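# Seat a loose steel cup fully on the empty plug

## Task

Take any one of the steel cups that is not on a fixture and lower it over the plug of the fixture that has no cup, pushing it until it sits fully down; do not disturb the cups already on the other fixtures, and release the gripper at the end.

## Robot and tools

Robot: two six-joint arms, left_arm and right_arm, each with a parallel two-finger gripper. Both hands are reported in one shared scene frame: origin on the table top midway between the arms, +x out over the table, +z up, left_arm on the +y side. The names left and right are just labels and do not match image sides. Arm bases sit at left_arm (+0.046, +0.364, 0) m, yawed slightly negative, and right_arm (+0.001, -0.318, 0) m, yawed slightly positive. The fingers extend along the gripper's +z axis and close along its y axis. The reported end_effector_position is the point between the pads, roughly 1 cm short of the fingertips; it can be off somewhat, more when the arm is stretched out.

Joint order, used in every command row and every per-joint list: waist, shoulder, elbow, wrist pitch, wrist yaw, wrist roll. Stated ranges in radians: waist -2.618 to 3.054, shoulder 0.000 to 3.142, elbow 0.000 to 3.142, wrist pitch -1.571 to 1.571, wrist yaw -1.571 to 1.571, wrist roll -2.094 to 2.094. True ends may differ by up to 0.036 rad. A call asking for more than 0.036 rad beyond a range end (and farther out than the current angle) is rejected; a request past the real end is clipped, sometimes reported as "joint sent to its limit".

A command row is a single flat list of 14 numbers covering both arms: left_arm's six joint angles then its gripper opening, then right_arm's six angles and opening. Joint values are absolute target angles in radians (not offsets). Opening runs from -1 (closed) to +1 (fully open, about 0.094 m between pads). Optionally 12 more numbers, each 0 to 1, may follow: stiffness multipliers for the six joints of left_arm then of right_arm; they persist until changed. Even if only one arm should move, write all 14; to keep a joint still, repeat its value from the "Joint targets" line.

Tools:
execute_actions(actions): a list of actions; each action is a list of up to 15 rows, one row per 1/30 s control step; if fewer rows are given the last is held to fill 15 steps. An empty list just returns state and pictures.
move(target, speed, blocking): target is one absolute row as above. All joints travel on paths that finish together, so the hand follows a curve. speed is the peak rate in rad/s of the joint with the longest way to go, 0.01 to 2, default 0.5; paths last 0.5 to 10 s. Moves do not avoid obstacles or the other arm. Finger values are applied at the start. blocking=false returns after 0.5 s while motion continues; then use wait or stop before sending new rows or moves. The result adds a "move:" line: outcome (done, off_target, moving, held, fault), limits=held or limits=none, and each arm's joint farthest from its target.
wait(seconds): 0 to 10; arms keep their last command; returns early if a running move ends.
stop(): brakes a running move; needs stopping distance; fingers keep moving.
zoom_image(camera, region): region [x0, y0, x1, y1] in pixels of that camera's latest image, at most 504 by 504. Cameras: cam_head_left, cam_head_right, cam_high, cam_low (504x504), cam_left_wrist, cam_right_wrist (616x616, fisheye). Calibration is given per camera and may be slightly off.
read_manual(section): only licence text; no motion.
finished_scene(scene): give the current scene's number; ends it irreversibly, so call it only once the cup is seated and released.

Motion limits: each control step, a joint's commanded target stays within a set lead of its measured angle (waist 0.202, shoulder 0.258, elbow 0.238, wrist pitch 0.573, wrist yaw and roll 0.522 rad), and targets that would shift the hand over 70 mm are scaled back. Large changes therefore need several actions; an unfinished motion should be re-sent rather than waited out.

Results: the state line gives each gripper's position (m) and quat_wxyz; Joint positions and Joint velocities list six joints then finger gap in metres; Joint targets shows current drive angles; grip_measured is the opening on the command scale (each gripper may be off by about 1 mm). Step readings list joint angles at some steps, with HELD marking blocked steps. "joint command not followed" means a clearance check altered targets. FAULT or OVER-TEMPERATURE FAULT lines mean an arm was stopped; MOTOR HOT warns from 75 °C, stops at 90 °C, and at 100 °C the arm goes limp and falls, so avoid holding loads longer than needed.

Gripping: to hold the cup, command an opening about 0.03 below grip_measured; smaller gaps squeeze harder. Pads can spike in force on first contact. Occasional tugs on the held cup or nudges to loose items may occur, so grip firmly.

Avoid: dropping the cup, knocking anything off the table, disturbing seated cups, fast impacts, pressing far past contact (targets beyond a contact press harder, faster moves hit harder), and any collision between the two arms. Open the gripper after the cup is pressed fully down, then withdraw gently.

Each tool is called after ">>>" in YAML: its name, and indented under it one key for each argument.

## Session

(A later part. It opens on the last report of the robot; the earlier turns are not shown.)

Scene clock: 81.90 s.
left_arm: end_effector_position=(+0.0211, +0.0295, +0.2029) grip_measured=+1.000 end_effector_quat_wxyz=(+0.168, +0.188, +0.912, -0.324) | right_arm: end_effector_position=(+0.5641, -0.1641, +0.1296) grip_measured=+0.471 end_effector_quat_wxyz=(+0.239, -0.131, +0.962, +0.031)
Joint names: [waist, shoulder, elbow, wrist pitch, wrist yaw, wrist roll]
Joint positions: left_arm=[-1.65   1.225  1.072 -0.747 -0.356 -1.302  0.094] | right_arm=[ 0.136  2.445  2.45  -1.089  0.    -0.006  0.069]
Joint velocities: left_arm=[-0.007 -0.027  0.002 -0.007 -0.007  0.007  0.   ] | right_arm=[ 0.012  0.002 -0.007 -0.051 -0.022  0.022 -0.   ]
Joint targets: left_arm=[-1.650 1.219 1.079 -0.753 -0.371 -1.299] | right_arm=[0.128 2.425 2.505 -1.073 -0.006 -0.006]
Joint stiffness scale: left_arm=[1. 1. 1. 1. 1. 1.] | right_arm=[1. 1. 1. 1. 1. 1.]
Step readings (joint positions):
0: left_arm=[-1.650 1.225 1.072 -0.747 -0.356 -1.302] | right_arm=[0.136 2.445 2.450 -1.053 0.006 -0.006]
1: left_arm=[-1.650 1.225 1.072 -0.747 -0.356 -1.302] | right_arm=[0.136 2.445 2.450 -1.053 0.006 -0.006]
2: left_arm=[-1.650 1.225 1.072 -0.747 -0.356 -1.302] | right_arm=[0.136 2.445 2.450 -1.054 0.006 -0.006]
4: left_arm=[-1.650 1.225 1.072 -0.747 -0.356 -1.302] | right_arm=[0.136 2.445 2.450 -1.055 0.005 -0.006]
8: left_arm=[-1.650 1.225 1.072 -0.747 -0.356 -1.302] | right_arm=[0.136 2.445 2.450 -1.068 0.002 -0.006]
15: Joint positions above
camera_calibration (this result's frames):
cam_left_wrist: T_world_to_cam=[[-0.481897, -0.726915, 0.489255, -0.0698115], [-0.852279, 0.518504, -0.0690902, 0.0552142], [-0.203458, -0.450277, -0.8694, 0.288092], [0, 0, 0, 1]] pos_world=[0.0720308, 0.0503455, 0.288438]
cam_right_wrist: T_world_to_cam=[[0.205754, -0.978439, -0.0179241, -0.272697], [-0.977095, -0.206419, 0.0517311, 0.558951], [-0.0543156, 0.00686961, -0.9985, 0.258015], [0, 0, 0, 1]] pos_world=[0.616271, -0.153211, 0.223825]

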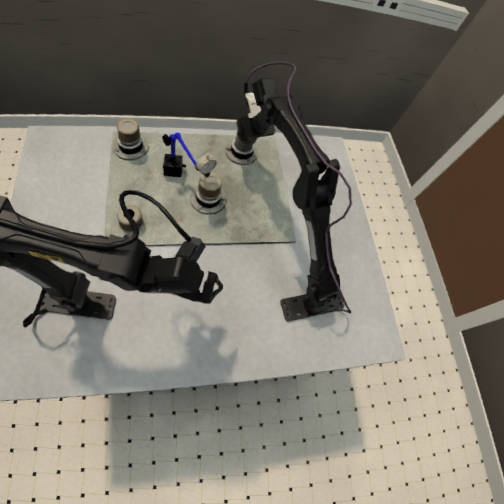

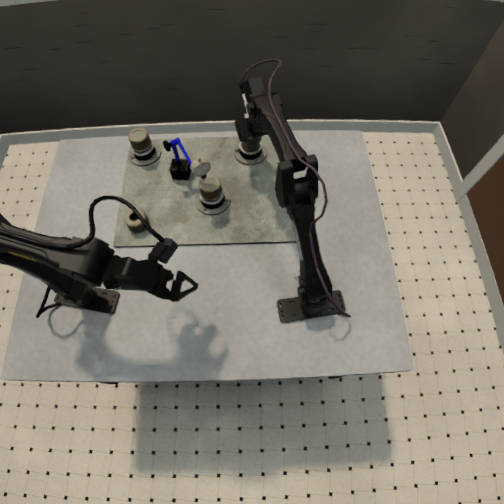

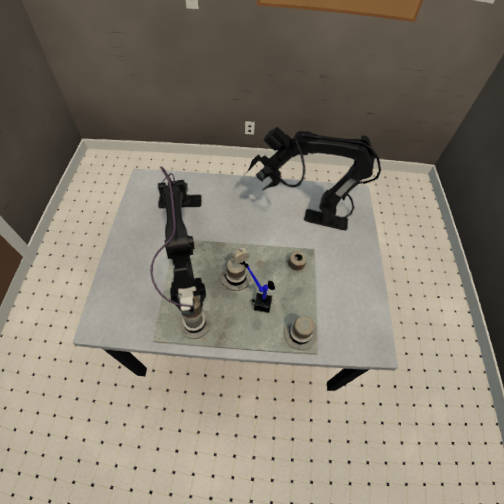

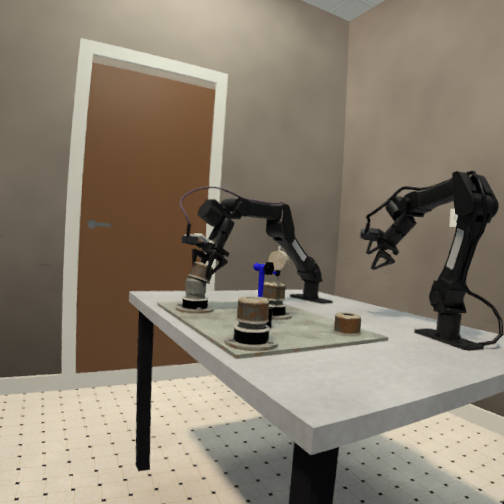

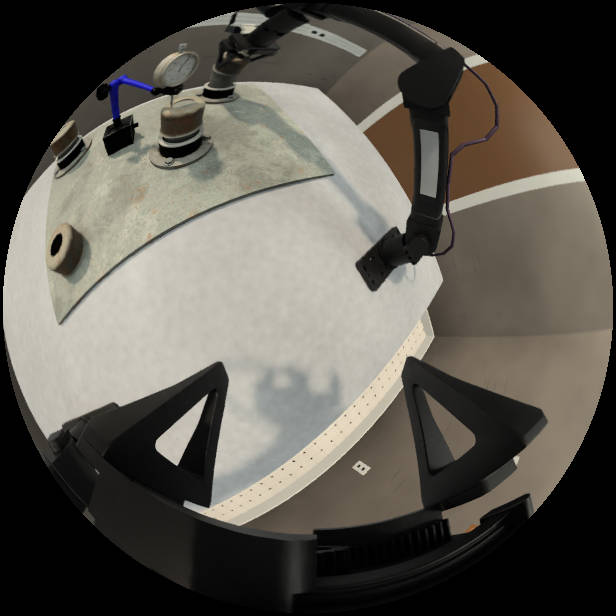

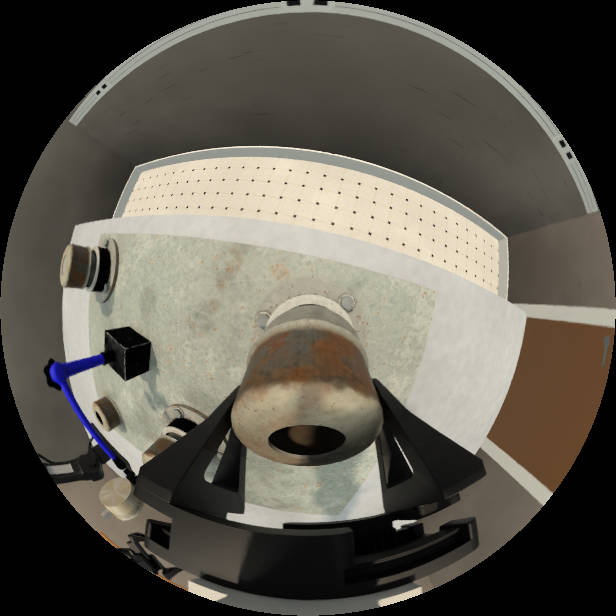

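>>> execute_actions:
  actions:
    - [[-1.65,1.219,1.079,-0.753,-0.371,-1.299,1,0.128,2.425,2.505,-1.065,-0.006,-0.006,0.46],[-1.65,1.219,1.079,-0.753,-0.371,-1.299,1,0.128,2.426,2.505,-1.058,-0.006,-0.006,0.46],[-1.65,1.219,1.079,-0.753,-0.371,-1.299,1,0.128,2.427,2.505,-1.05,-0.006,-0.006,0.46],[-1.65,1.219,1.079,-0.753,-0.371,-1.299,1,0.128,2.428,2.505,-1.045,-0.006,-0.006,0.46],[-1.65,1.219,1.079,-0.753,-0.371,-1.299,1,0.128,2.429,2.505,-1.04,-0.006,-0.006,0.46],[-1.65,1.219,1.079,-0.753,-0.371,-1.299,1,0.128,2.430,2.505,-1.035,-0.006,-0.006,0.46],[-1.65,1.219,1.079,-0.753,-0.371,-1.299,1,0.128,2.431,2.505,-1.03,-0.006,-0.006,0.46],[-1.65,1.219,1.079,-0.753,-0.371,-1.299,1,0.128,2.432,2.505,-1.025,-0.006,-0.006,0.46],[-1.65,1.219,1.079,-0.753,-0.371,-1.299,1,0.128,2.433,2.505,-1.02,-0.006,-0.006,0.46],[-1.65,1.219,1.079,-0.753,-0.371,-1.299,1,0.128,2.434,2.505,-1.015,-0.006,-0.006,0.46],[-1.65,1.219,1.079,-0.753,-0.371,-1.299,1,0.128,2.435,2.505,-1.01,-0.006,-0.006,0.46],[-1.65,1.219,1.079,-0.753,-0.371,-1.299,1,0.128,2.435,2.505,-1.005,-0.006,-0.006,0.46],[-1.65,1.219,1.079,-0.753,-0.371,-1.299,1,0.128,2.435,2.505,-1.0,-0.006,-0.006,0.46],[-1.65,1.219,1.079,-0.753,-0.371,-1.299,1,0.128,2.435,2.505,-0.995,-0.006,-0.006,0.46],[-1.65,1.219,1.079,-0.753,-0.371,-1.299,1,0.128,2.435,2.505,-0.99,-0.006,-0.006,0.46]]
    - [[-1.65,1.219,1.079,-0.753,-0.371,-1.299,1,0.128,2.436,2.505,-0.985,-0.006,-0.006,0.46],[-1.65,1.219,1.079,-0.753,-0.371,-1.299,1,0.128,2.436,2.505,-0.98,-0.006,-0.006,0.46],[-1.65,1.219,1.079,-0.753,-0.371,-1.299,1,0.128,2.437,2.505,-0.975,-0.006,-0.006,0.46],[-1.65,1.219,1.079,-0.753,-0.371,-1.299,1,0.128,2.437,2.505,-0.97,-0.006,-0.006,0.46],[-1.65,1.219,1.079,-0.753,-0.371,-1.299,1,0.128,2.438,2.505,-0.965,-0.006,-0.006,0.46],[-1.65,1.219,1.079,-0.753,-0.371,-1.299,1,0.128,2.438,2.505,-0.96,-0.006,-0.006,0.46],[-1.65,1.219,1.079,-0.753,-0.371,-1.299,1,0.128,2.439,2.505,-0.955,-0.006,-0.006,0.46],[-1.65,1.219,1.079,-0.753,-0.371,-1.299,1,0.128,2.439,2.505,-0.95,-0.006,-0.006,0.46],[-1.65,1.219,1.079,-0.753,-0.371,-1.299,1,0.128,2.44,2.505,-0.945,-0.006,-0.006,0.46],[-1.65,1.219,1.079,-0.753,-0.371,-1.299,1,0.128,2.44,2.505,-0.94,-0.006,-0.006,0.46]]

>>> zoom_image:
  camera: "cam_low"
  region: [165, 245, 235, 315]

Scene clock: 86.70 s.
left_arm: end_effector_position=(+0.0211, +0.0295, +0.2029) grip_measured=+1.000 end_effector_quat_wxyz=(+0.168, +0.188, +0.912, -0.324) | right_arm: end_effector_position=(+0.5715, -0.1621, +0.1338) grip_measured=+0.472 end_effector_quat_wxyz=(+0.256, -0.130, +0.957, +0.033)
Joint names: [waist, shoulder, elbow, wrist pitch, wrist yaw, wrist roll]
Joint positions: left_arm=[-1.65   1.225  1.072 -0.747 -0.356 -1.302  0.094] | right_arm=[ 0.136  2.445  2.45  -1.054  0.    -0.006  0.069]
Joint velocities: left_arm=[-0.007 -0.007 -0.002 -0.007 -0.081  0.007  0.   ] | right_arm=[ 0.002 -0.022  0.012 -0.081 -0.051 -0.037  0.001]
Joint targets: left_arm=[-1.650 1.219 1.079 -0.753 -0.371 -1.299] | right_arm=[0.128 2.440 2.505 -0.940 -0.006 -0.006]
Joint stiffness scale: left_arm=[1. 1. 1. 1. 1. 1.] | right_arm=[1. 1. 1. 1. 1. 1.]
Step readings (joint positions; steps 1 to 15: 1st action; 16 to 30: 2nd action):
0: left_arm=[-1.650 1.225 1.072 -0.747 -0.356 -1.302] | right_arm=[0.136 2.445 2.450 -1.091 0.000 -0.006]
1: left_arm=[-1.650 1.225 1.072 -0.747 -0.356 -1.302] | right_arm=[0.136 2.445 2.450 -1.091 0.000 -0.006]
2: left_arm=[-1.650 1.225 1.072 -0.747 -0.356 -1.302] | right_arm=[0.136 2.445 2.450 -1.091 0.000 -0.006]
4: left_arm=[-1.650 1.225 1.072 -0.747 -0.356 -1.302] | right_arm=[0.136 2.445 2.450 -1.091 0.000 -0.006]
8: left_arm=[-1.650 1.225 1.072 -0.747 -0.356 -1.302] | right_arm=[0.136 2.445 2.450 -1.088 0.000 -0.006]
15: left_arm=[-1.650 1.225 1.072 -0.747 -0.356 -1.302] | right_arm=[0.136 2.445 2.450 -1.062 0.000 -0.006]
16: left_arm=[-1.650 1.225 1.072 -0.747 -0.356 -1.302] | right_arm=[0.136 2.445 2.450 -1.058 0.000 -0.006]
17: left_arm=[-1.650 1.225 1.072 -0.747 -0.356 -1.302] | right_arm=[0.136 2.445 2.450 -1.056 0.000 -0.006]
19: left_arm=[-1.650 1.225 1.072 -0.747 -0.356 -1.302] | right_arm=[0.136 2.445 2.450 -1.055 0.000 -0.006]
23: left_arm=[-1.650 1.225 1.072 -0.747 -0.356 -1.302] | right_arm=[0.136 2.445 2.450 -1.054 0.000 -0.006]
30: Joint positions above
camera_calibration (this result's frames):
cam_left_wrist: T_world_to_cam=[[-0.481897, -0.726915, 0.489255, -0.0698115], [-0.852279, 0.518504, -0.0690902, 0.0552142], [-0.203458, -0.450277, -0.8694, 0.288092], [0, 0, 0, 1]] pos_world=[0.0720308, 0.0503455, 0.288438]
cam_right_wrist: T_world_to_cam=[[0.206396, -0.978265, -0.0199403, -0.272248], [-0.978254, -0.206734, 0.0167144, 0.571648], [-0.0204734, 0.0160569, -0.999661, 0.244913], [0, 0, 0, 1]] pos_world=[0.620422, -0.152084, 0.229847]

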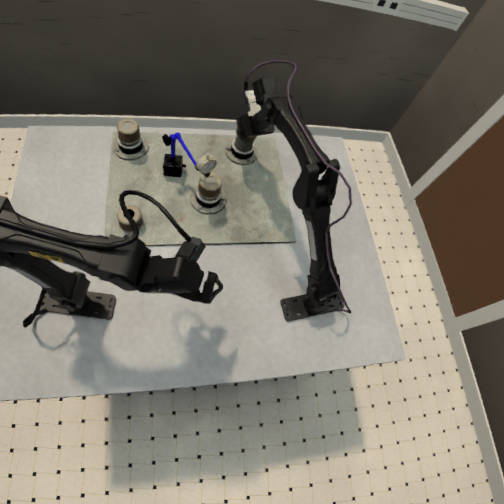

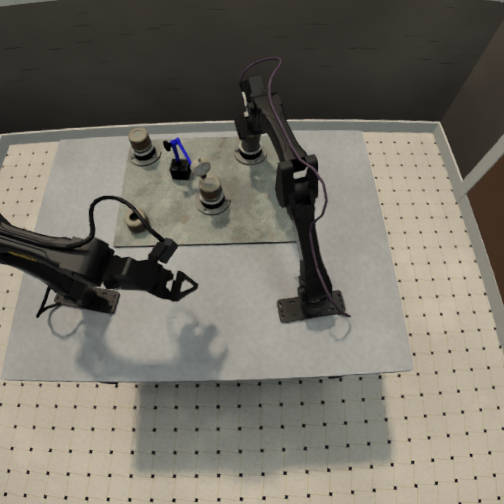

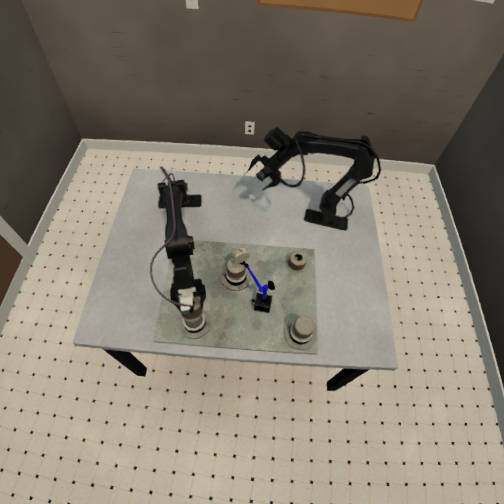

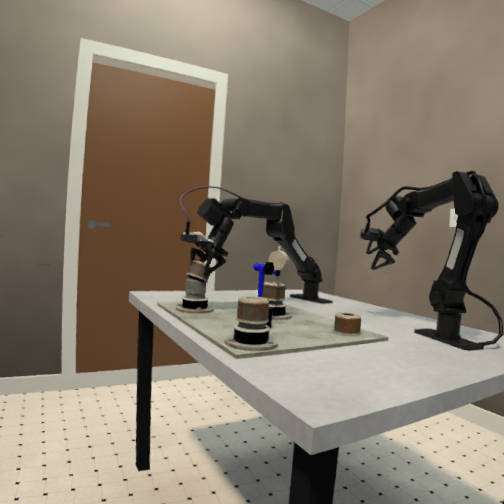

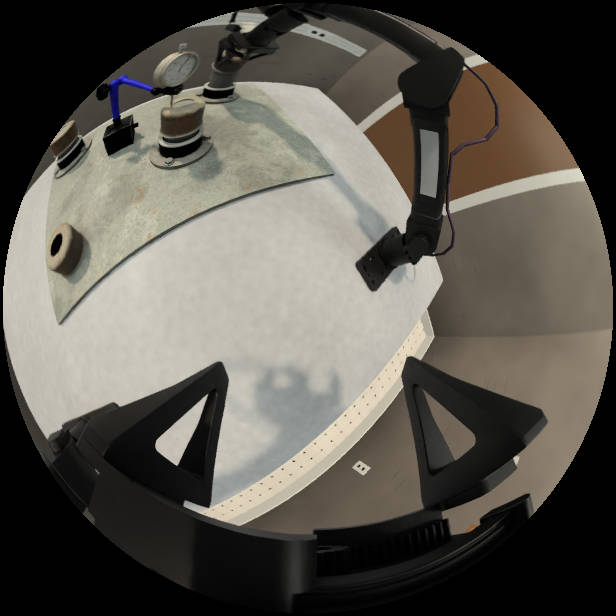

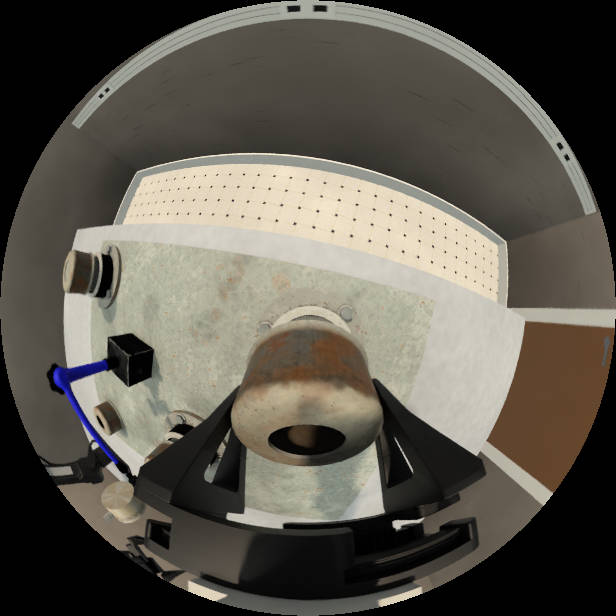

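Region (165, 245, 235, 315) of cam_low's 504x504 image, scaled by 7.200, with more detail than that image has.

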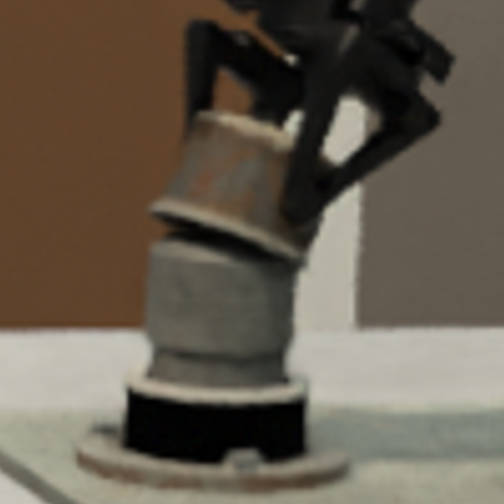

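>>> execute_actions:
  actions:
    - [[-1.65,1.219,1.079,-0.753,-0.371,-1.299,1,0.128,2.44,2.505,-0.935,-0.006,-0.006,0.464],[-1.65,1.219,1.079,-0.753,-0.371,-1.299,1,0.128,2.44,2.505,-0.93,-0.006,-0.006,0.465],[-1.65,1.219,1.079,-0.753,-0.371,-1.299,1,0.128,2.44,2.505,-0.925,-0.006,-0.006,0.466],[-1.65,1.219,1.079,-0.753,-0.371,-1.299,1,0.128,2.44,2.505,-0.92,-0.006,-0.006,0.467],[-1.65,1.219,1.079,-0.753,-0.371,-1.299,1,0.128,2.44,2.505,-0.915,-0.006,-0.006,0.467],[-1.65,1.219,1.079,-0.753,-0.371,-1.299,1,0.128,2.44,2.505,-0.91,-0.006,-0.006,0.467],[-1.65,1.219,1.079,-0.753,-0.371,-1.299,1,0.128,2.44,2.505,-0.905,-0.006,-0.006,0.467],[-1.65,1.219,1.079,-0.753,-0.371,-1.299,1,0.128,2.44,2.505,-0.90,-0.006,-0.006,0.467]]

>>> zoom_image:
  camera: "cam_low"
  region: [165, 245, 235, 315]

Scene clock: 89.73 s.
left_arm: end_effector_position=(+0.0211, +0.0295, +0.2029) grip_measured=+1.000 end_effector_quat_wxyz=(+0.168, +0.188, +0.912, -0.324) | right_arm: end_effector_position=(+0.5726, -0.1628, +0.1321) grip_measured=+0.476 end_effector_quat_wxyz=(+0.256, -0.130, +0.957, +0.032)
Joint names: [waist, shoulder, elbow, wrist pitch, wrist yaw, wrist roll]
Joint positions: left_arm=[-1.65   1.225  1.072 -0.747 -0.356 -1.302  0.094] | right_arm=[ 0.134  2.449  2.45  -1.049  0.002 -0.006  0.069]
Joint velocities: left_arm=[-0.002  0.007 -0.017  0.022 -0.007  0.022  0.   ] | right_arm=[-0.007  0.007  0.002  0.022  0.066 -0.051  0.   ]
Joint targets: left_arm=[-1.650 1.219 1.079 -0.753 -0.371 -1.299] | right_arm=[0.128 2.440 2.505 -0.900 -0.006 -0.006]
Joint stiffness scale: left_arm=[1. 1. 1. 1. 1. 1.] | right_arm=[1. 1. 1. 1. 1. 1.]
Step readings (joint positions):
0: left_arm=[-1.650 1.225 1.072 -0.747 -0.356 -1.302] | right_arm=[0.136 2.445 2.450 -1.054 0.000 -0.006]
1: left_arm=[-1.650 1.225 1.072 -0.747 -0.356 -1.302] | right_arm=[0.136 2.445 2.450 -1.053 0.000 -0.006]
2: left_arm=[-1.650 1.225 1.072 -0.747 -0.356 -1.302] | right_arm=[0.136 2.445 2.450 -1.053 0.000 -0.006]
4: left_arm=[-1.650 1.225 1.072 -0.747 -0.356 -1.302] | right_arm=[0.135 2.447 2.450 -1.051 0.002 -0.006]
8: left_arm=[-1.650 1.225 1.072 -0.747 -0.356 -1.302] | right_arm=[0.134 2.449 2.450 -1.049 0.002 -0.006]
15: Joint positions above
camera_calibration (this result's frames):
cam_left_wrist: T_world_to_cam=[[-0.481897, -0.726915, 0.489255, -0.0698115], [-0.852279, 0.518504, -0.0690902, 0.0552142], [-0.203458, -0.450277, -0.8694, 0.288092], [0, 0, 0, 1]] pos_world=[0.0720308, 0.0503455, 0.288438]
cam_right_wrist: T_world_to_cam=[[0.204545, -0.97868, -0.0186422, -0.272353], [-0.978658, -0.20485, 0.0162579, 0.573285], [-0.0197302, 0.0149189, -0.999694, 0.242681], [0, 0, 0, 1]] pos_world=[0.621547, -0.15273, 0.22821]

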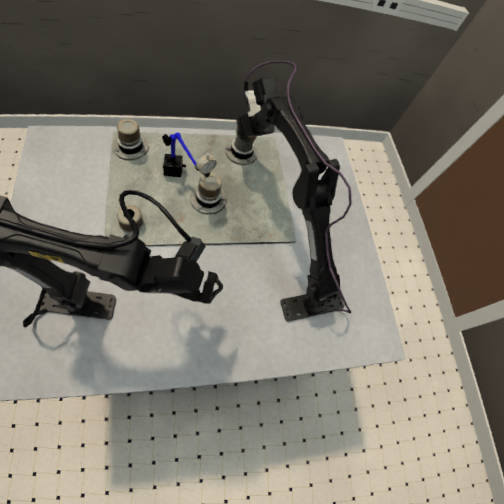

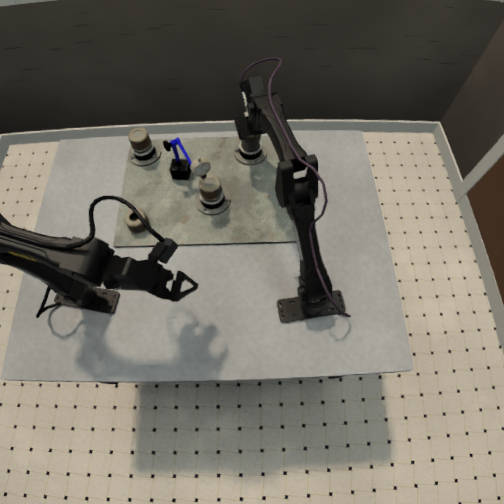

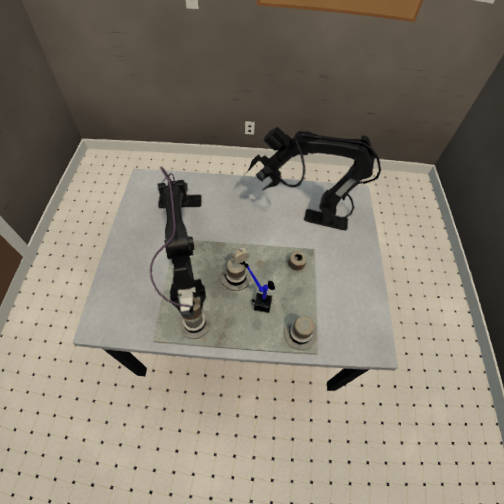

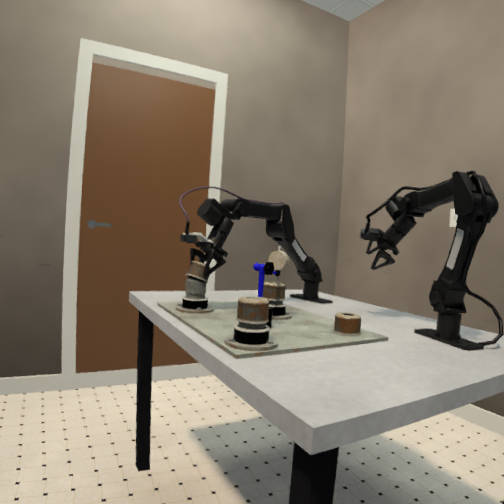

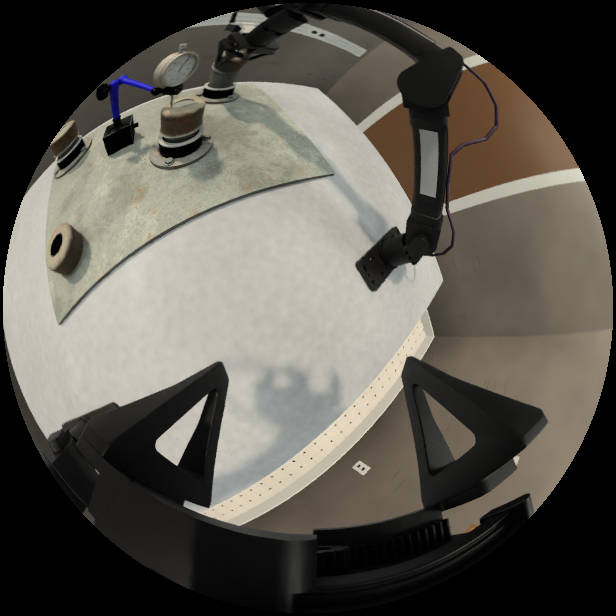

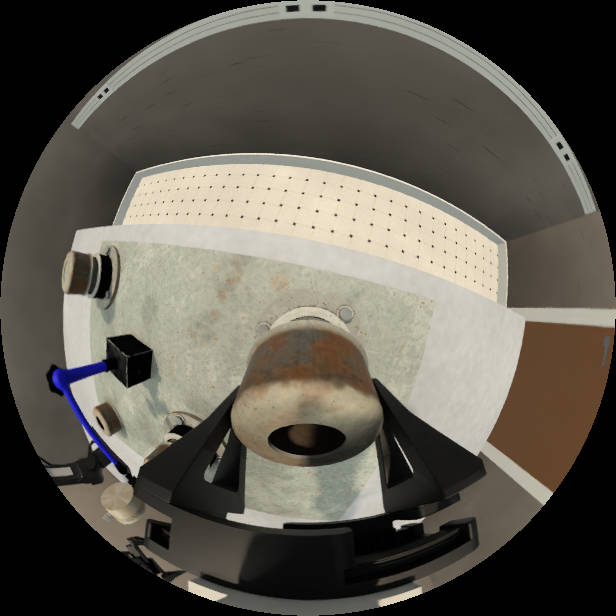

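Region (165, 245, 235, 315) of cam_low's 504x504 image, scaled by 7.200, with more detail than that image has.

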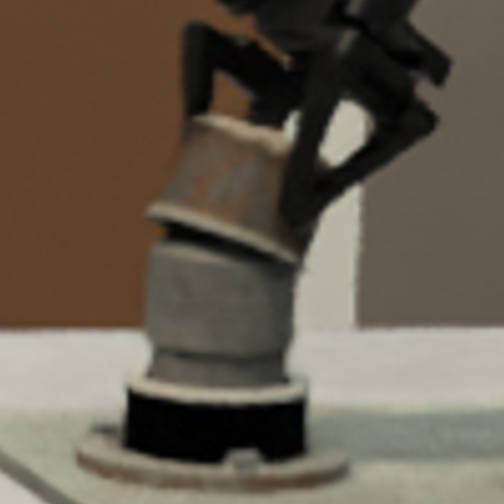

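>>> execute_actions:
  actions:
    - [[-1.65,1.219,1.079,-0.753,-0.371,-1.299,1,0.128,2.44,2.505,-0.90,-0.006,-0.006,0.469],[-1.65,1.219,1.079,-0.753,-0.371,-1.299,1,0.128,2.44,2.505,-0.90,-0.006,-0.006,0.470],[-1.65,1.219,1.079,-0.753,-0.371,-1.299,1,0.128,2.44,2.505,-0.90,-0.006,-0.006,0.471],[-1.65,1.219,1.079,-0.753,-0.371,-1.299,1,0.128,2.44,2.505,-0.90,-0.006,-0.006,0.472],[-1.65,1.219,1.079,-0.753,-0.371,-1.299,1,0.128,2.44,2.505,-0.90,-0.006,-0.006,0.473],[-1.65,1.219,1.079,-0.753,-0.371,-1.299,1,0.128,2.44,2.505,-0.90,-0.006,-0.006,0.474],[-1.65,1.219,1.079,-0.753,-0.371,-1.299,1,0.128,2.44,2.505,-0.90,-0.006,-0.006,0.475],[-1.65,1.219,1.079,-0.753,-0.371,-1.299,1,0.128,2.44,2.505,-0.90,-0.006,-0.006,0.476]]

>>> zoom_image:
  camera: "cam_low"
  region: [165, 245, 235, 315]

Scene clock: 92.20 s.
left_arm: end_effector_position=(+0.0211, +0.0295, +0.2029) grip_measured=+1.000 end_effector_quat_wxyz=(+0.168, +0.188, +0.912, -0.324) | right_arm: end_effector_position=(+0.5730, -0.1627, +0.1323) grip_measured=+0.482 end_effector_quat_wxyz=(+0.257, -0.129, +0.957, +0.032)
Joint names: [waist, shoulder, elbow, wrist pitch, wrist yaw, wrist roll]
Joint positions: left_arm=[-1.65   1.225  1.072 -0.747 -0.356 -1.302  0.094] | right_arm=[ 0.134  2.449  2.45  -1.048  0.002 -0.006  0.07 ]
Joint velocities: left_arm=[-0.012 -0.007  0.007 -0.051  0.022  0.051  0.   ] | right_arm=[ 0.002 -0.002  0.002  0.066 -0.022 -0.007 -0.001]
Joint targets: left_arm=[-1.650 1.219 1.079 -0.753 -0.371 -1.299] | right_arm=[0.128 2.440 2.505 -0.900 -0.006 -0.006]
Joint stiffness scale: left_arm=[1. 1. 1. 1. 1. 1.] | right_arm=[1. 1. 1. 1. 1. 1.]
Step readings (joint positions):
0: left_arm=[-1.650 1.225 1.072 -0.747 -0.356 -1.302] | right_arm=[0.134 2.449 2.450 -1.049 0.002 -0.006]
1: left_arm=[-1.650 1.225 1.072 -0.747 -0.356 -1.302] | right_arm=[0.134 2.449 2.450 -1.049 0.002 -0.006]
2: left_arm=[-1.650 1.225 1.072 -0.747 -0.356 -1.302] | right_arm=[0.134 2.449 2.450 -1.049 0.002 -0.006]
4: left_arm=[-1.650 1.225 1.072 -0.747 -0.356 -1.302] | right_arm=[0.134 2.449 2.450 -1.048 0.002 -0.006]
8: left_arm=[-1.650 1.225 1.072 -0.747 -0.356 -1.302] | right_arm=[0.134 2.449 2.450 -1.048 0.002 -0.006]
15: Joint positions above
camera_calibration (this result's frames):
cam_left_wrist: T_world_to_cam=[[-0.481897, -0.726915, 0.489255, -0.0698115], [-0.852279, 0.518504, -0.0690902, 0.0552142], [-0.203458, -0.450277, -0.8694, 0.288092], [0, 0, 0, 1]] pos_world=[0.0720308, 0.0503455, 0.288438]
cam_right_wrist: T_world_to_cam=[[0.204572, -0.978672, -0.0187305, -0.272334], [-0.978681, -0.204856, 0.0147348, 0.573824], [-0.0182576, 0.0153168, -0.999716, 0.2421], [0, 0, 0, 1]] pos_world=[0.621722, -0.152682, 0.228475]

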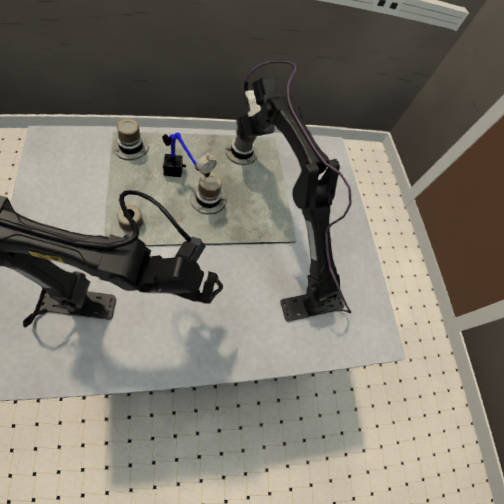

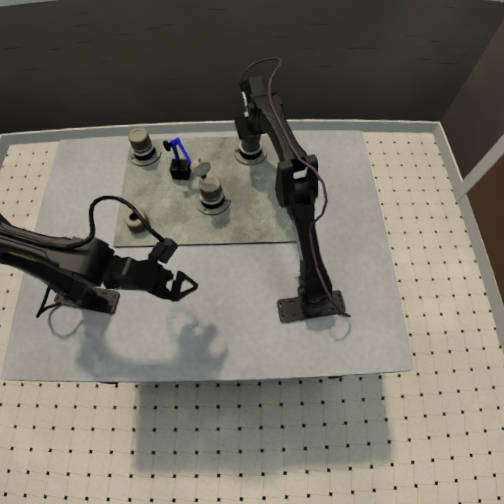

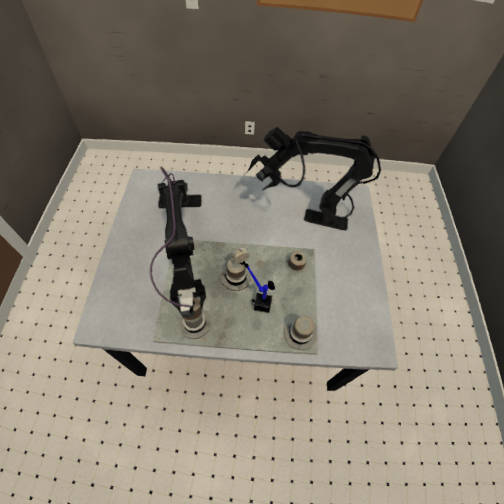

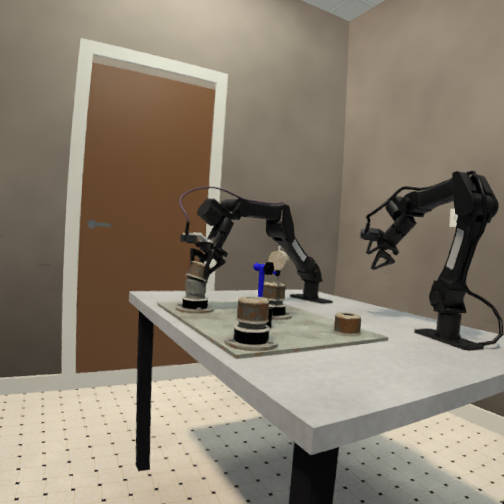

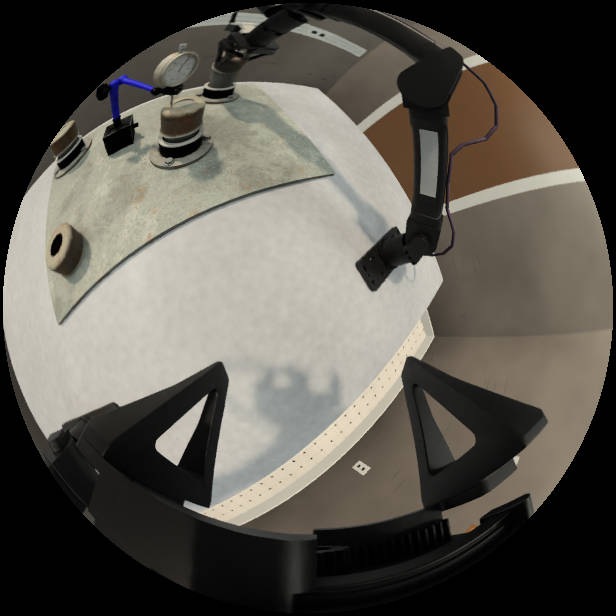

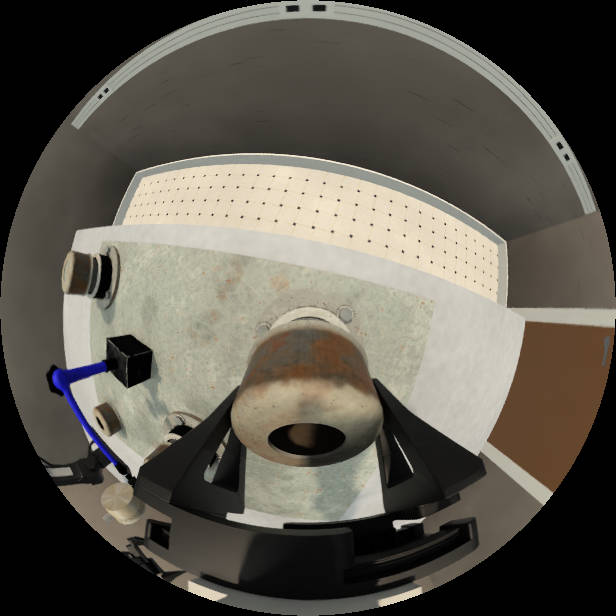

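Region (165, 245, 235, 315) of cam_low's 504x504 image, scaled by 7.200, with more detail than that image has.

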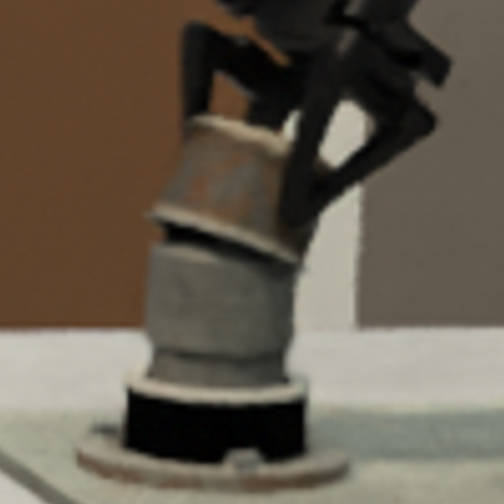

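>>> execute_actions:
  actions:
    - [[-1.65,1.219,1.079,-0.753,-0.371,-1.299,1,0.128,2.442,2.505,-0.90,-0.006,-0.006,0.476],[-1.65,1.219,1.079,-0.753,-0.371,-1.299,1,0.128,2.444,2.505,-0.90,-0.006,-0.006,0.476],[-1.65,1.219,1.079,-0.753,-0.371,-1.299,1,0.128,2.446,2.505,-0.90,-0.006,-0.006,0.476],[-1.65,1.219,1.079,-0.753,-0.371,-1.299,1,0.128,2.448,2.505,-0.90,-0.006,-0.006,0.476],[-1.65,1.219,1.079,-0.753,-0.371,-1.299,1,0.128,2.450,2.505,-0.90,-0.006,-0.006,0.476],[-1.65,1.219,1.079,-0.753,-0.371,-1.299,1,0.128,2.452,2.505,-0.90,-0.006,-0.006,0.476],[-1.65,1.219,1.079,-0.753,-0.371,-1.299,1,0.128,2.454,2.505,-0.90,-0.006,-0.006,0.476],[-1.65,1.219,1.079,-0.753,-0.371,-1.299,1,0.128,2.456,2.505,-0.90,-0.006,-0.006,0.476],[-1.65,1.219,1.079,-0.753,-0.371,-1.299,1,0.128,2.458,2.505,-0.90,-0.006,-0.006,0.476]]

>>> zoom_image:
  camera: "cam_low"
  region: [165, 245, 235, 315]

Scene clock: 94.87 s.
left_arm: end_effector_position=(+0.0211, +0.0295, +0.2029) grip_measured=+1.000 end_effector_quat_wxyz=(+0.168, +0.188, +0.912, -0.324) | right_arm: end_effector_position=(+0.5787, -0.1613, +0.1245) grip_measured=+0.482 end_effector_quat_wxyz=(+0.261, -0.129, +0.956, +0.032)
Joint names: [waist, shoulder, elbow, wrist pitch, wrist yaw, wrist roll]
Joint positions: left_arm=[-1.65   1.225  1.072 -0.747 -0.356 -1.302  0.094] | right_arm=[ 0.134  2.468  2.45  -1.021  0.003 -0.006  0.07 ]
Joint velocities: left_arm=[-0.007 -0.012 -0.012  0.022 -0.007 -0.037  0.   ] | right_arm=[-0.007 -0.007  0.002  0.007 -0.022  0.037  0.001]
Joint targets: left_arm=[-1.650 1.219 1.079 -0.753 -0.371 -1.299] | right_arm=[0.128 2.458 2.505 -0.900 -0.006 -0.006]
Joint stiffness scale: left_arm=[1. 1. 1. 1. 1. 1.] | right_arm=[1. 1. 1. 1. 1. 1.]
Step readings (joint positions):
0: left_arm=[-1.650 1.225 1.072 -0.747 -0.356 -1.302] | right_arm=[0.134 2.449 2.450 -1.048 0.002 -0.006]
1: left_arm=[-1.650 1.225 1.072 -0.747 -0.356 -1.302] | right_arm=[0.134 2.449 2.450 -1.048 0.002 -0.006]
2: left_arm=[-1.650 1.225 1.072 -0.747 -0.356 -1.302] | right_arm=[0.134 2.450 2.450 -1.048 0.002 -0.006]
4: left_arm=[-1.650 1.225 1.072 -0.747 -0.356 -1.302] | right_arm=[0.134 2.453 2.450 -1.043 0.002 -0.006]
8: left_arm=[-1.650 1.225 1.072 -0.747 -0.356 -1.302] | right_arm=[0.134 2.462 2.450 -1.028 0.002 -0.006]
15: Joint positions above
camera_calibration (this result's frames):
cam_left_wrist: T_world_to_cam=[[-0.481897, -0.726915, 0.489255, -0.0698115], [-0.852279, 0.518504, -0.0690902, 0.0552142], [-0.203458, -0.450277, -0.8694, 0.288092], [0, 0, 0, 1]] pos_world=[0.0720308, 0.0503455, 0.288438]
cam_right_wrist: T_world_to_cam=[[0.204142, -0.978773, -0.0181644, -0.272179], [-0.97888, -0.204303, 0.00744212, 0.580977], [-0.0109952, 0.0162615, -0.999807, 0.230293], [0, 0, 0, 1]] pos_world=[0.626802, -0.151452, 0.220981]

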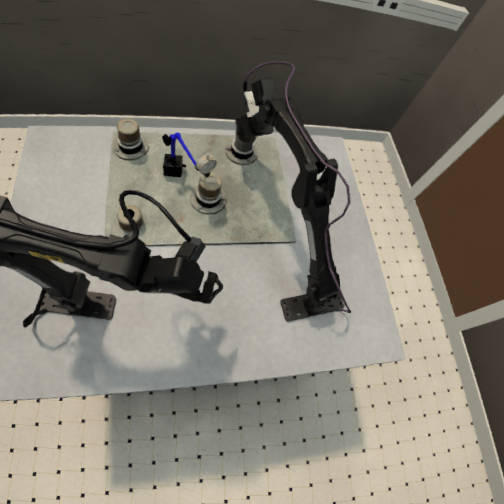

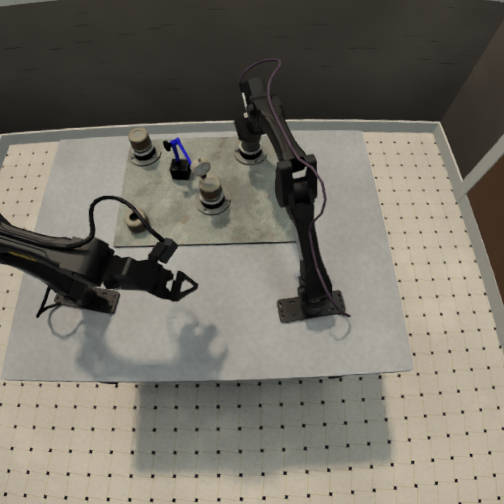

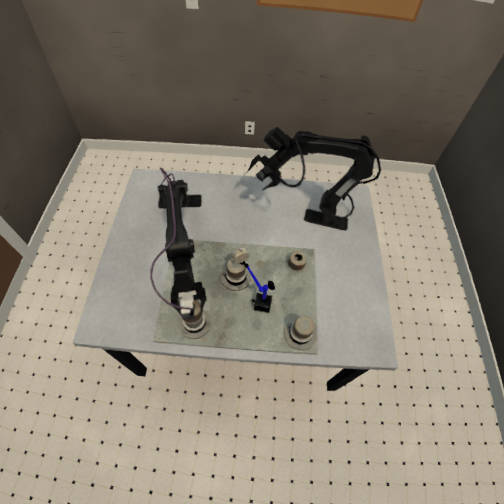

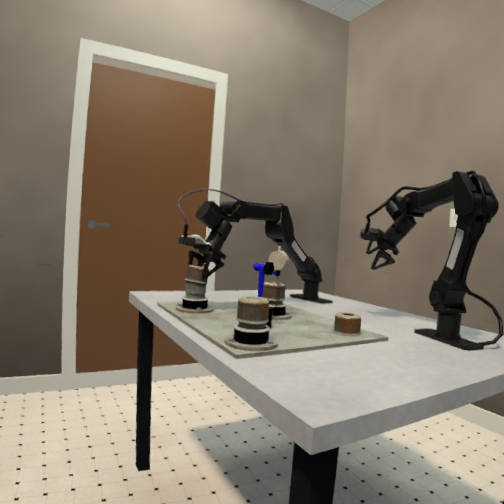

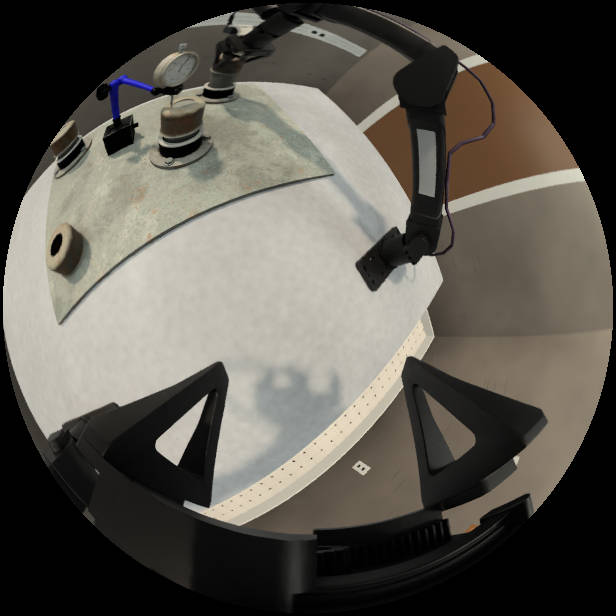

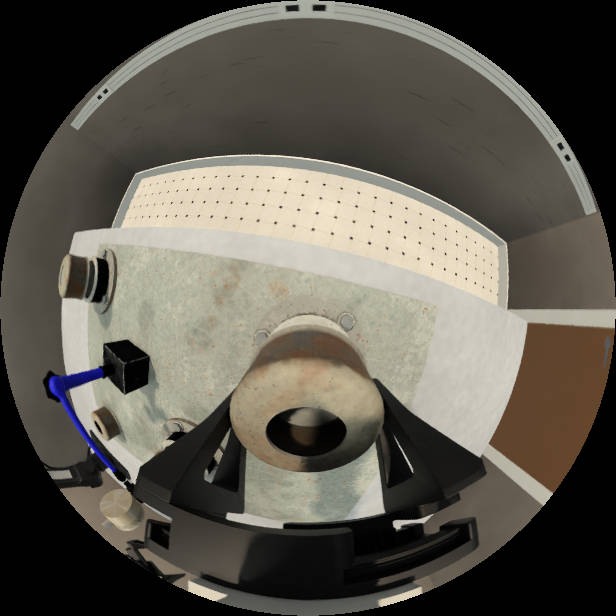

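Region (165, 245, 235, 315) of cam_low's 504x504 image, scaled by 7.200, with more detail than that image has.

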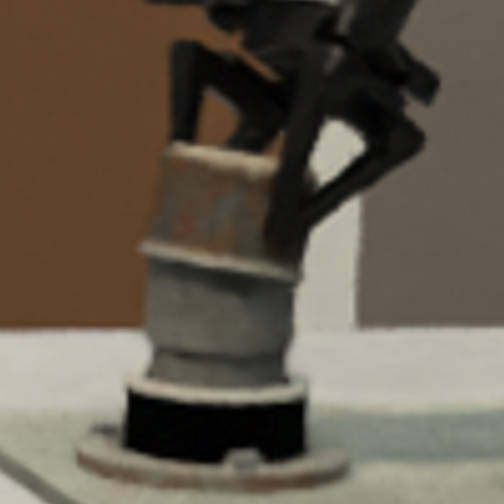

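Working. Continue pushing down.

>>> execute_actions:
  actions:
    - [[-1.65,1.219,1.079,-0.753,-0.371,-1.299,1,0.128,2.460,2.505,-0.90,-0.006,-0.006,0.476],[-1.65,1.219,1.079,-0.753,-0.371,-1.299,1,0.128,2.462,2.505,-0.90,-0.006,-0.006,0.476],[-1.65,1.219,1.079,-0.753,-0.371,-1.299,1,0.128,2.464,2.505,-0.90,-0.006,-0.006,0.476],[-1.65,1.219,1.079,-0.753,-0.371,-1.299,1,0.128,2.466,2.505,-0.90,-0.006,-0.006,0.476],[-1.65,1.219,1.079,-0.753,-0.371,-1.299,1,0.128,2.468,2.505,-0.90,-0.006,-0.006,0.476],[-1.65,1.219,1.079,-0.753,-0.371,-1.299,1,0.128,2.470,2.505,-0.90,-0.006,-0.006,0.476],[-1.65,1.219,1.079,-0.753,-0.371,-1.299,1,0.128,2.472,2.505,-0.90,-0.006,-0.006,0.476],[-1.65,1.219,1.079,-0.753,-0.371,-1.299,1,0.128,2.474,2.505,-0.90,-0.006,-0.006,0.476],[-1.65,1.219,1.079,-0.753,-0.371,-1.299,1,0.128,2.476,2.505,-0.90,-0.006,-0.006,0.476]]

>>> zoom_image:
  camera: "cam_low"
  region: [165, 245, 235, 315]

Scene clock: 96.57 s.
left_arm: end_effector_position=(+0.0211, +0.0295, +0.2029) grip_measured=+1.000 end_effector_quat_wxyz=(+0.168, +0.188, +0.912, -0.324) | right_arm: end_effector_position=(+0.5802, -0.1614, +0.1184) grip_measured=+0.482 end_effector_quat_wxyz=(+0.258, -0.129, +0.957, +0.031)
Joint names: [waist, shoulder, elbow, wrist pitch, wrist yaw, wrist roll]
Joint positions: left_arm=[-1.65   1.225  1.072 -0.747 -0.356 -1.302  0.094] | right_arm=[ 0.134  2.48   2.45  -1.015  0.004 -0.006  0.07 ]
Joint velocities: left_arm=[-0.007 -0.007  0.007  0.037 -0.022 -0.022  0.   ] | right_arm=[-0.002  0.007  0.002  0.022  0.007 -0.007  0.001]
Joint targets: left_arm=[-1.650 1.219 1.079 -0.753 -0.371 -1.299] | right_arm=[0.128 2.476 2.505 -0.900 -0.006 -0.006]
Joint stiffness scale: left_arm=[1. 1. 1. 1. 1. 1.] | right_arm=[1. 1. 1. 1. 1. 1.]
Step readings (joint positions):
0: left_arm=[-1.650 1.225 1.072 -0.747 -0.356 -1.302] | right_arm=[0.134 2.468 2.450 -1.021 0.003 -0.006]
1: left_arm=[-1.650 1.225 1.072 -0.747 -0.356 -1.302] | right_arm=[0.134 2.468 2.450 -1.021 0.003 -0.006]
2: left_arm=[-1.650 1.225 1.072 -0.747 -0.356 -1.302] | right_arm=[0.134 2.468 2.450 -1.021 0.003 -0.006]
4: left_arm=[-1.650 1.225 1.072 -0.747 -0.356 -1.302] | right_arm=[0.134 2.468 2.450 -1.021 0.003 -0.006]
8: left_arm=[-1.650 1.225 1.072 -0.747 -0.356 -1.302] | right_arm=[0.134 2.472 2.450 -1.020 0.004 -0.006]
15: Joint positions above
camera_calibration (this result's frames):
cam_left_wrist: T_world_to_cam=[[-0.481897, -0.726915, 0.489255, -0.0698115], [-0.852279, 0.518504, -0.0690902, 0.0552142], [-0.203458, -0.450277, -0.8694, 0.288092], [0, 0, 0, 1]] pos_world=[0.0720308, 0.0503455, 0.288438]
cam_right_wrist: T_world_to_cam=[[0.203118, -0.979009, -0.016865, -0.272236], [-0.979026, -0.20334, 0.0127156, 0.582084], [-0.015878, 0.0139285, -0.999777, 0.22673], [0, 0, 0, 1]] pos_world=[0.628771, -0.151318, 0.214687]

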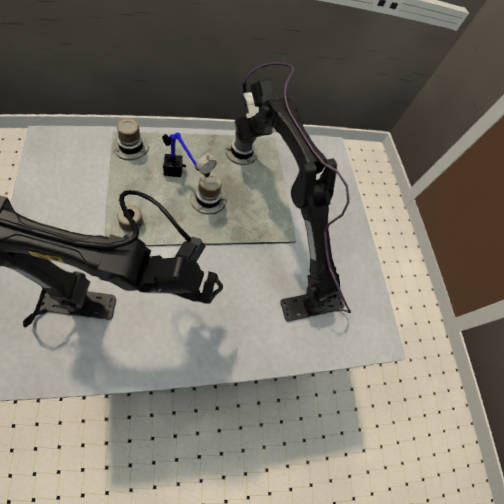

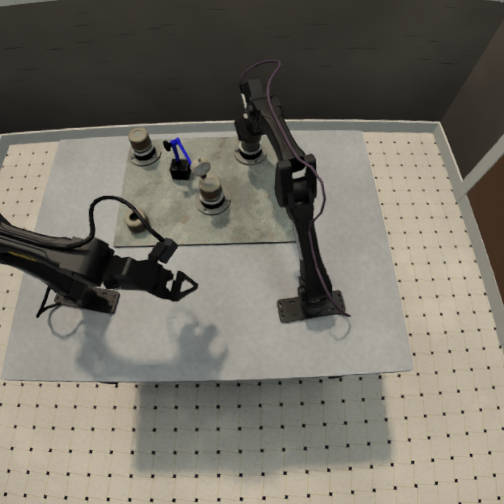

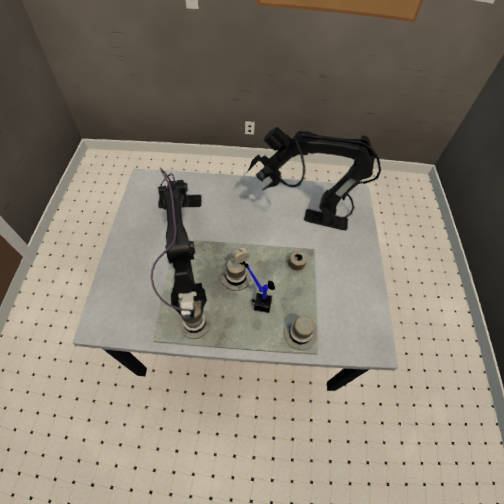

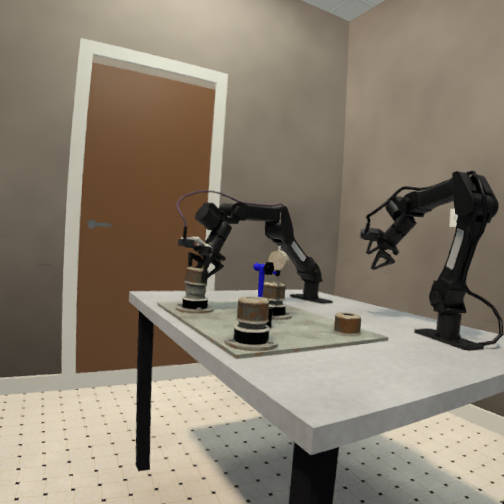

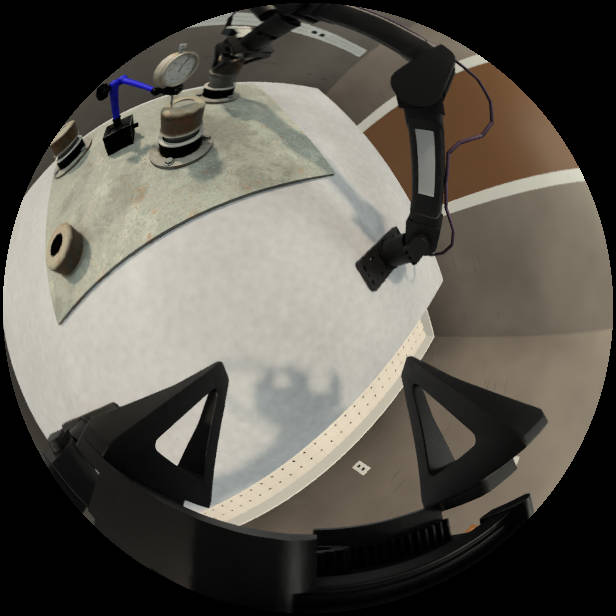

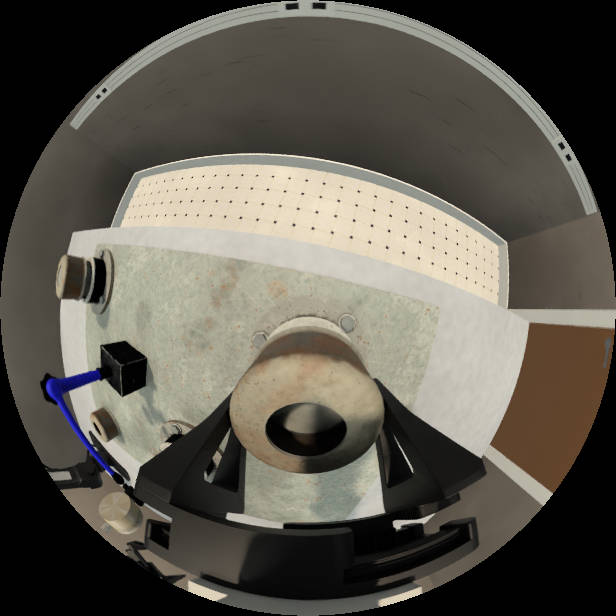

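Region (165, 245, 235, 315) of cam_low's 504x504 image, scaled by 7.200, with more detail than that image has.

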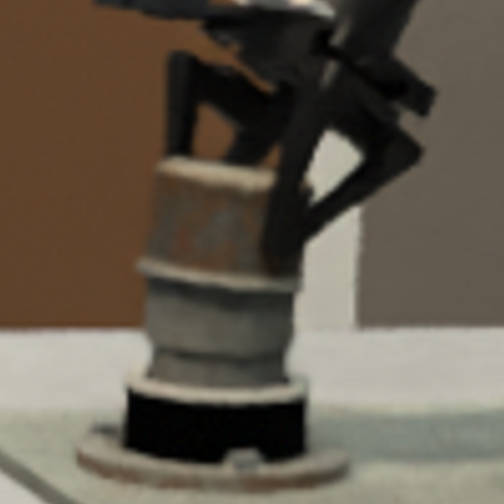

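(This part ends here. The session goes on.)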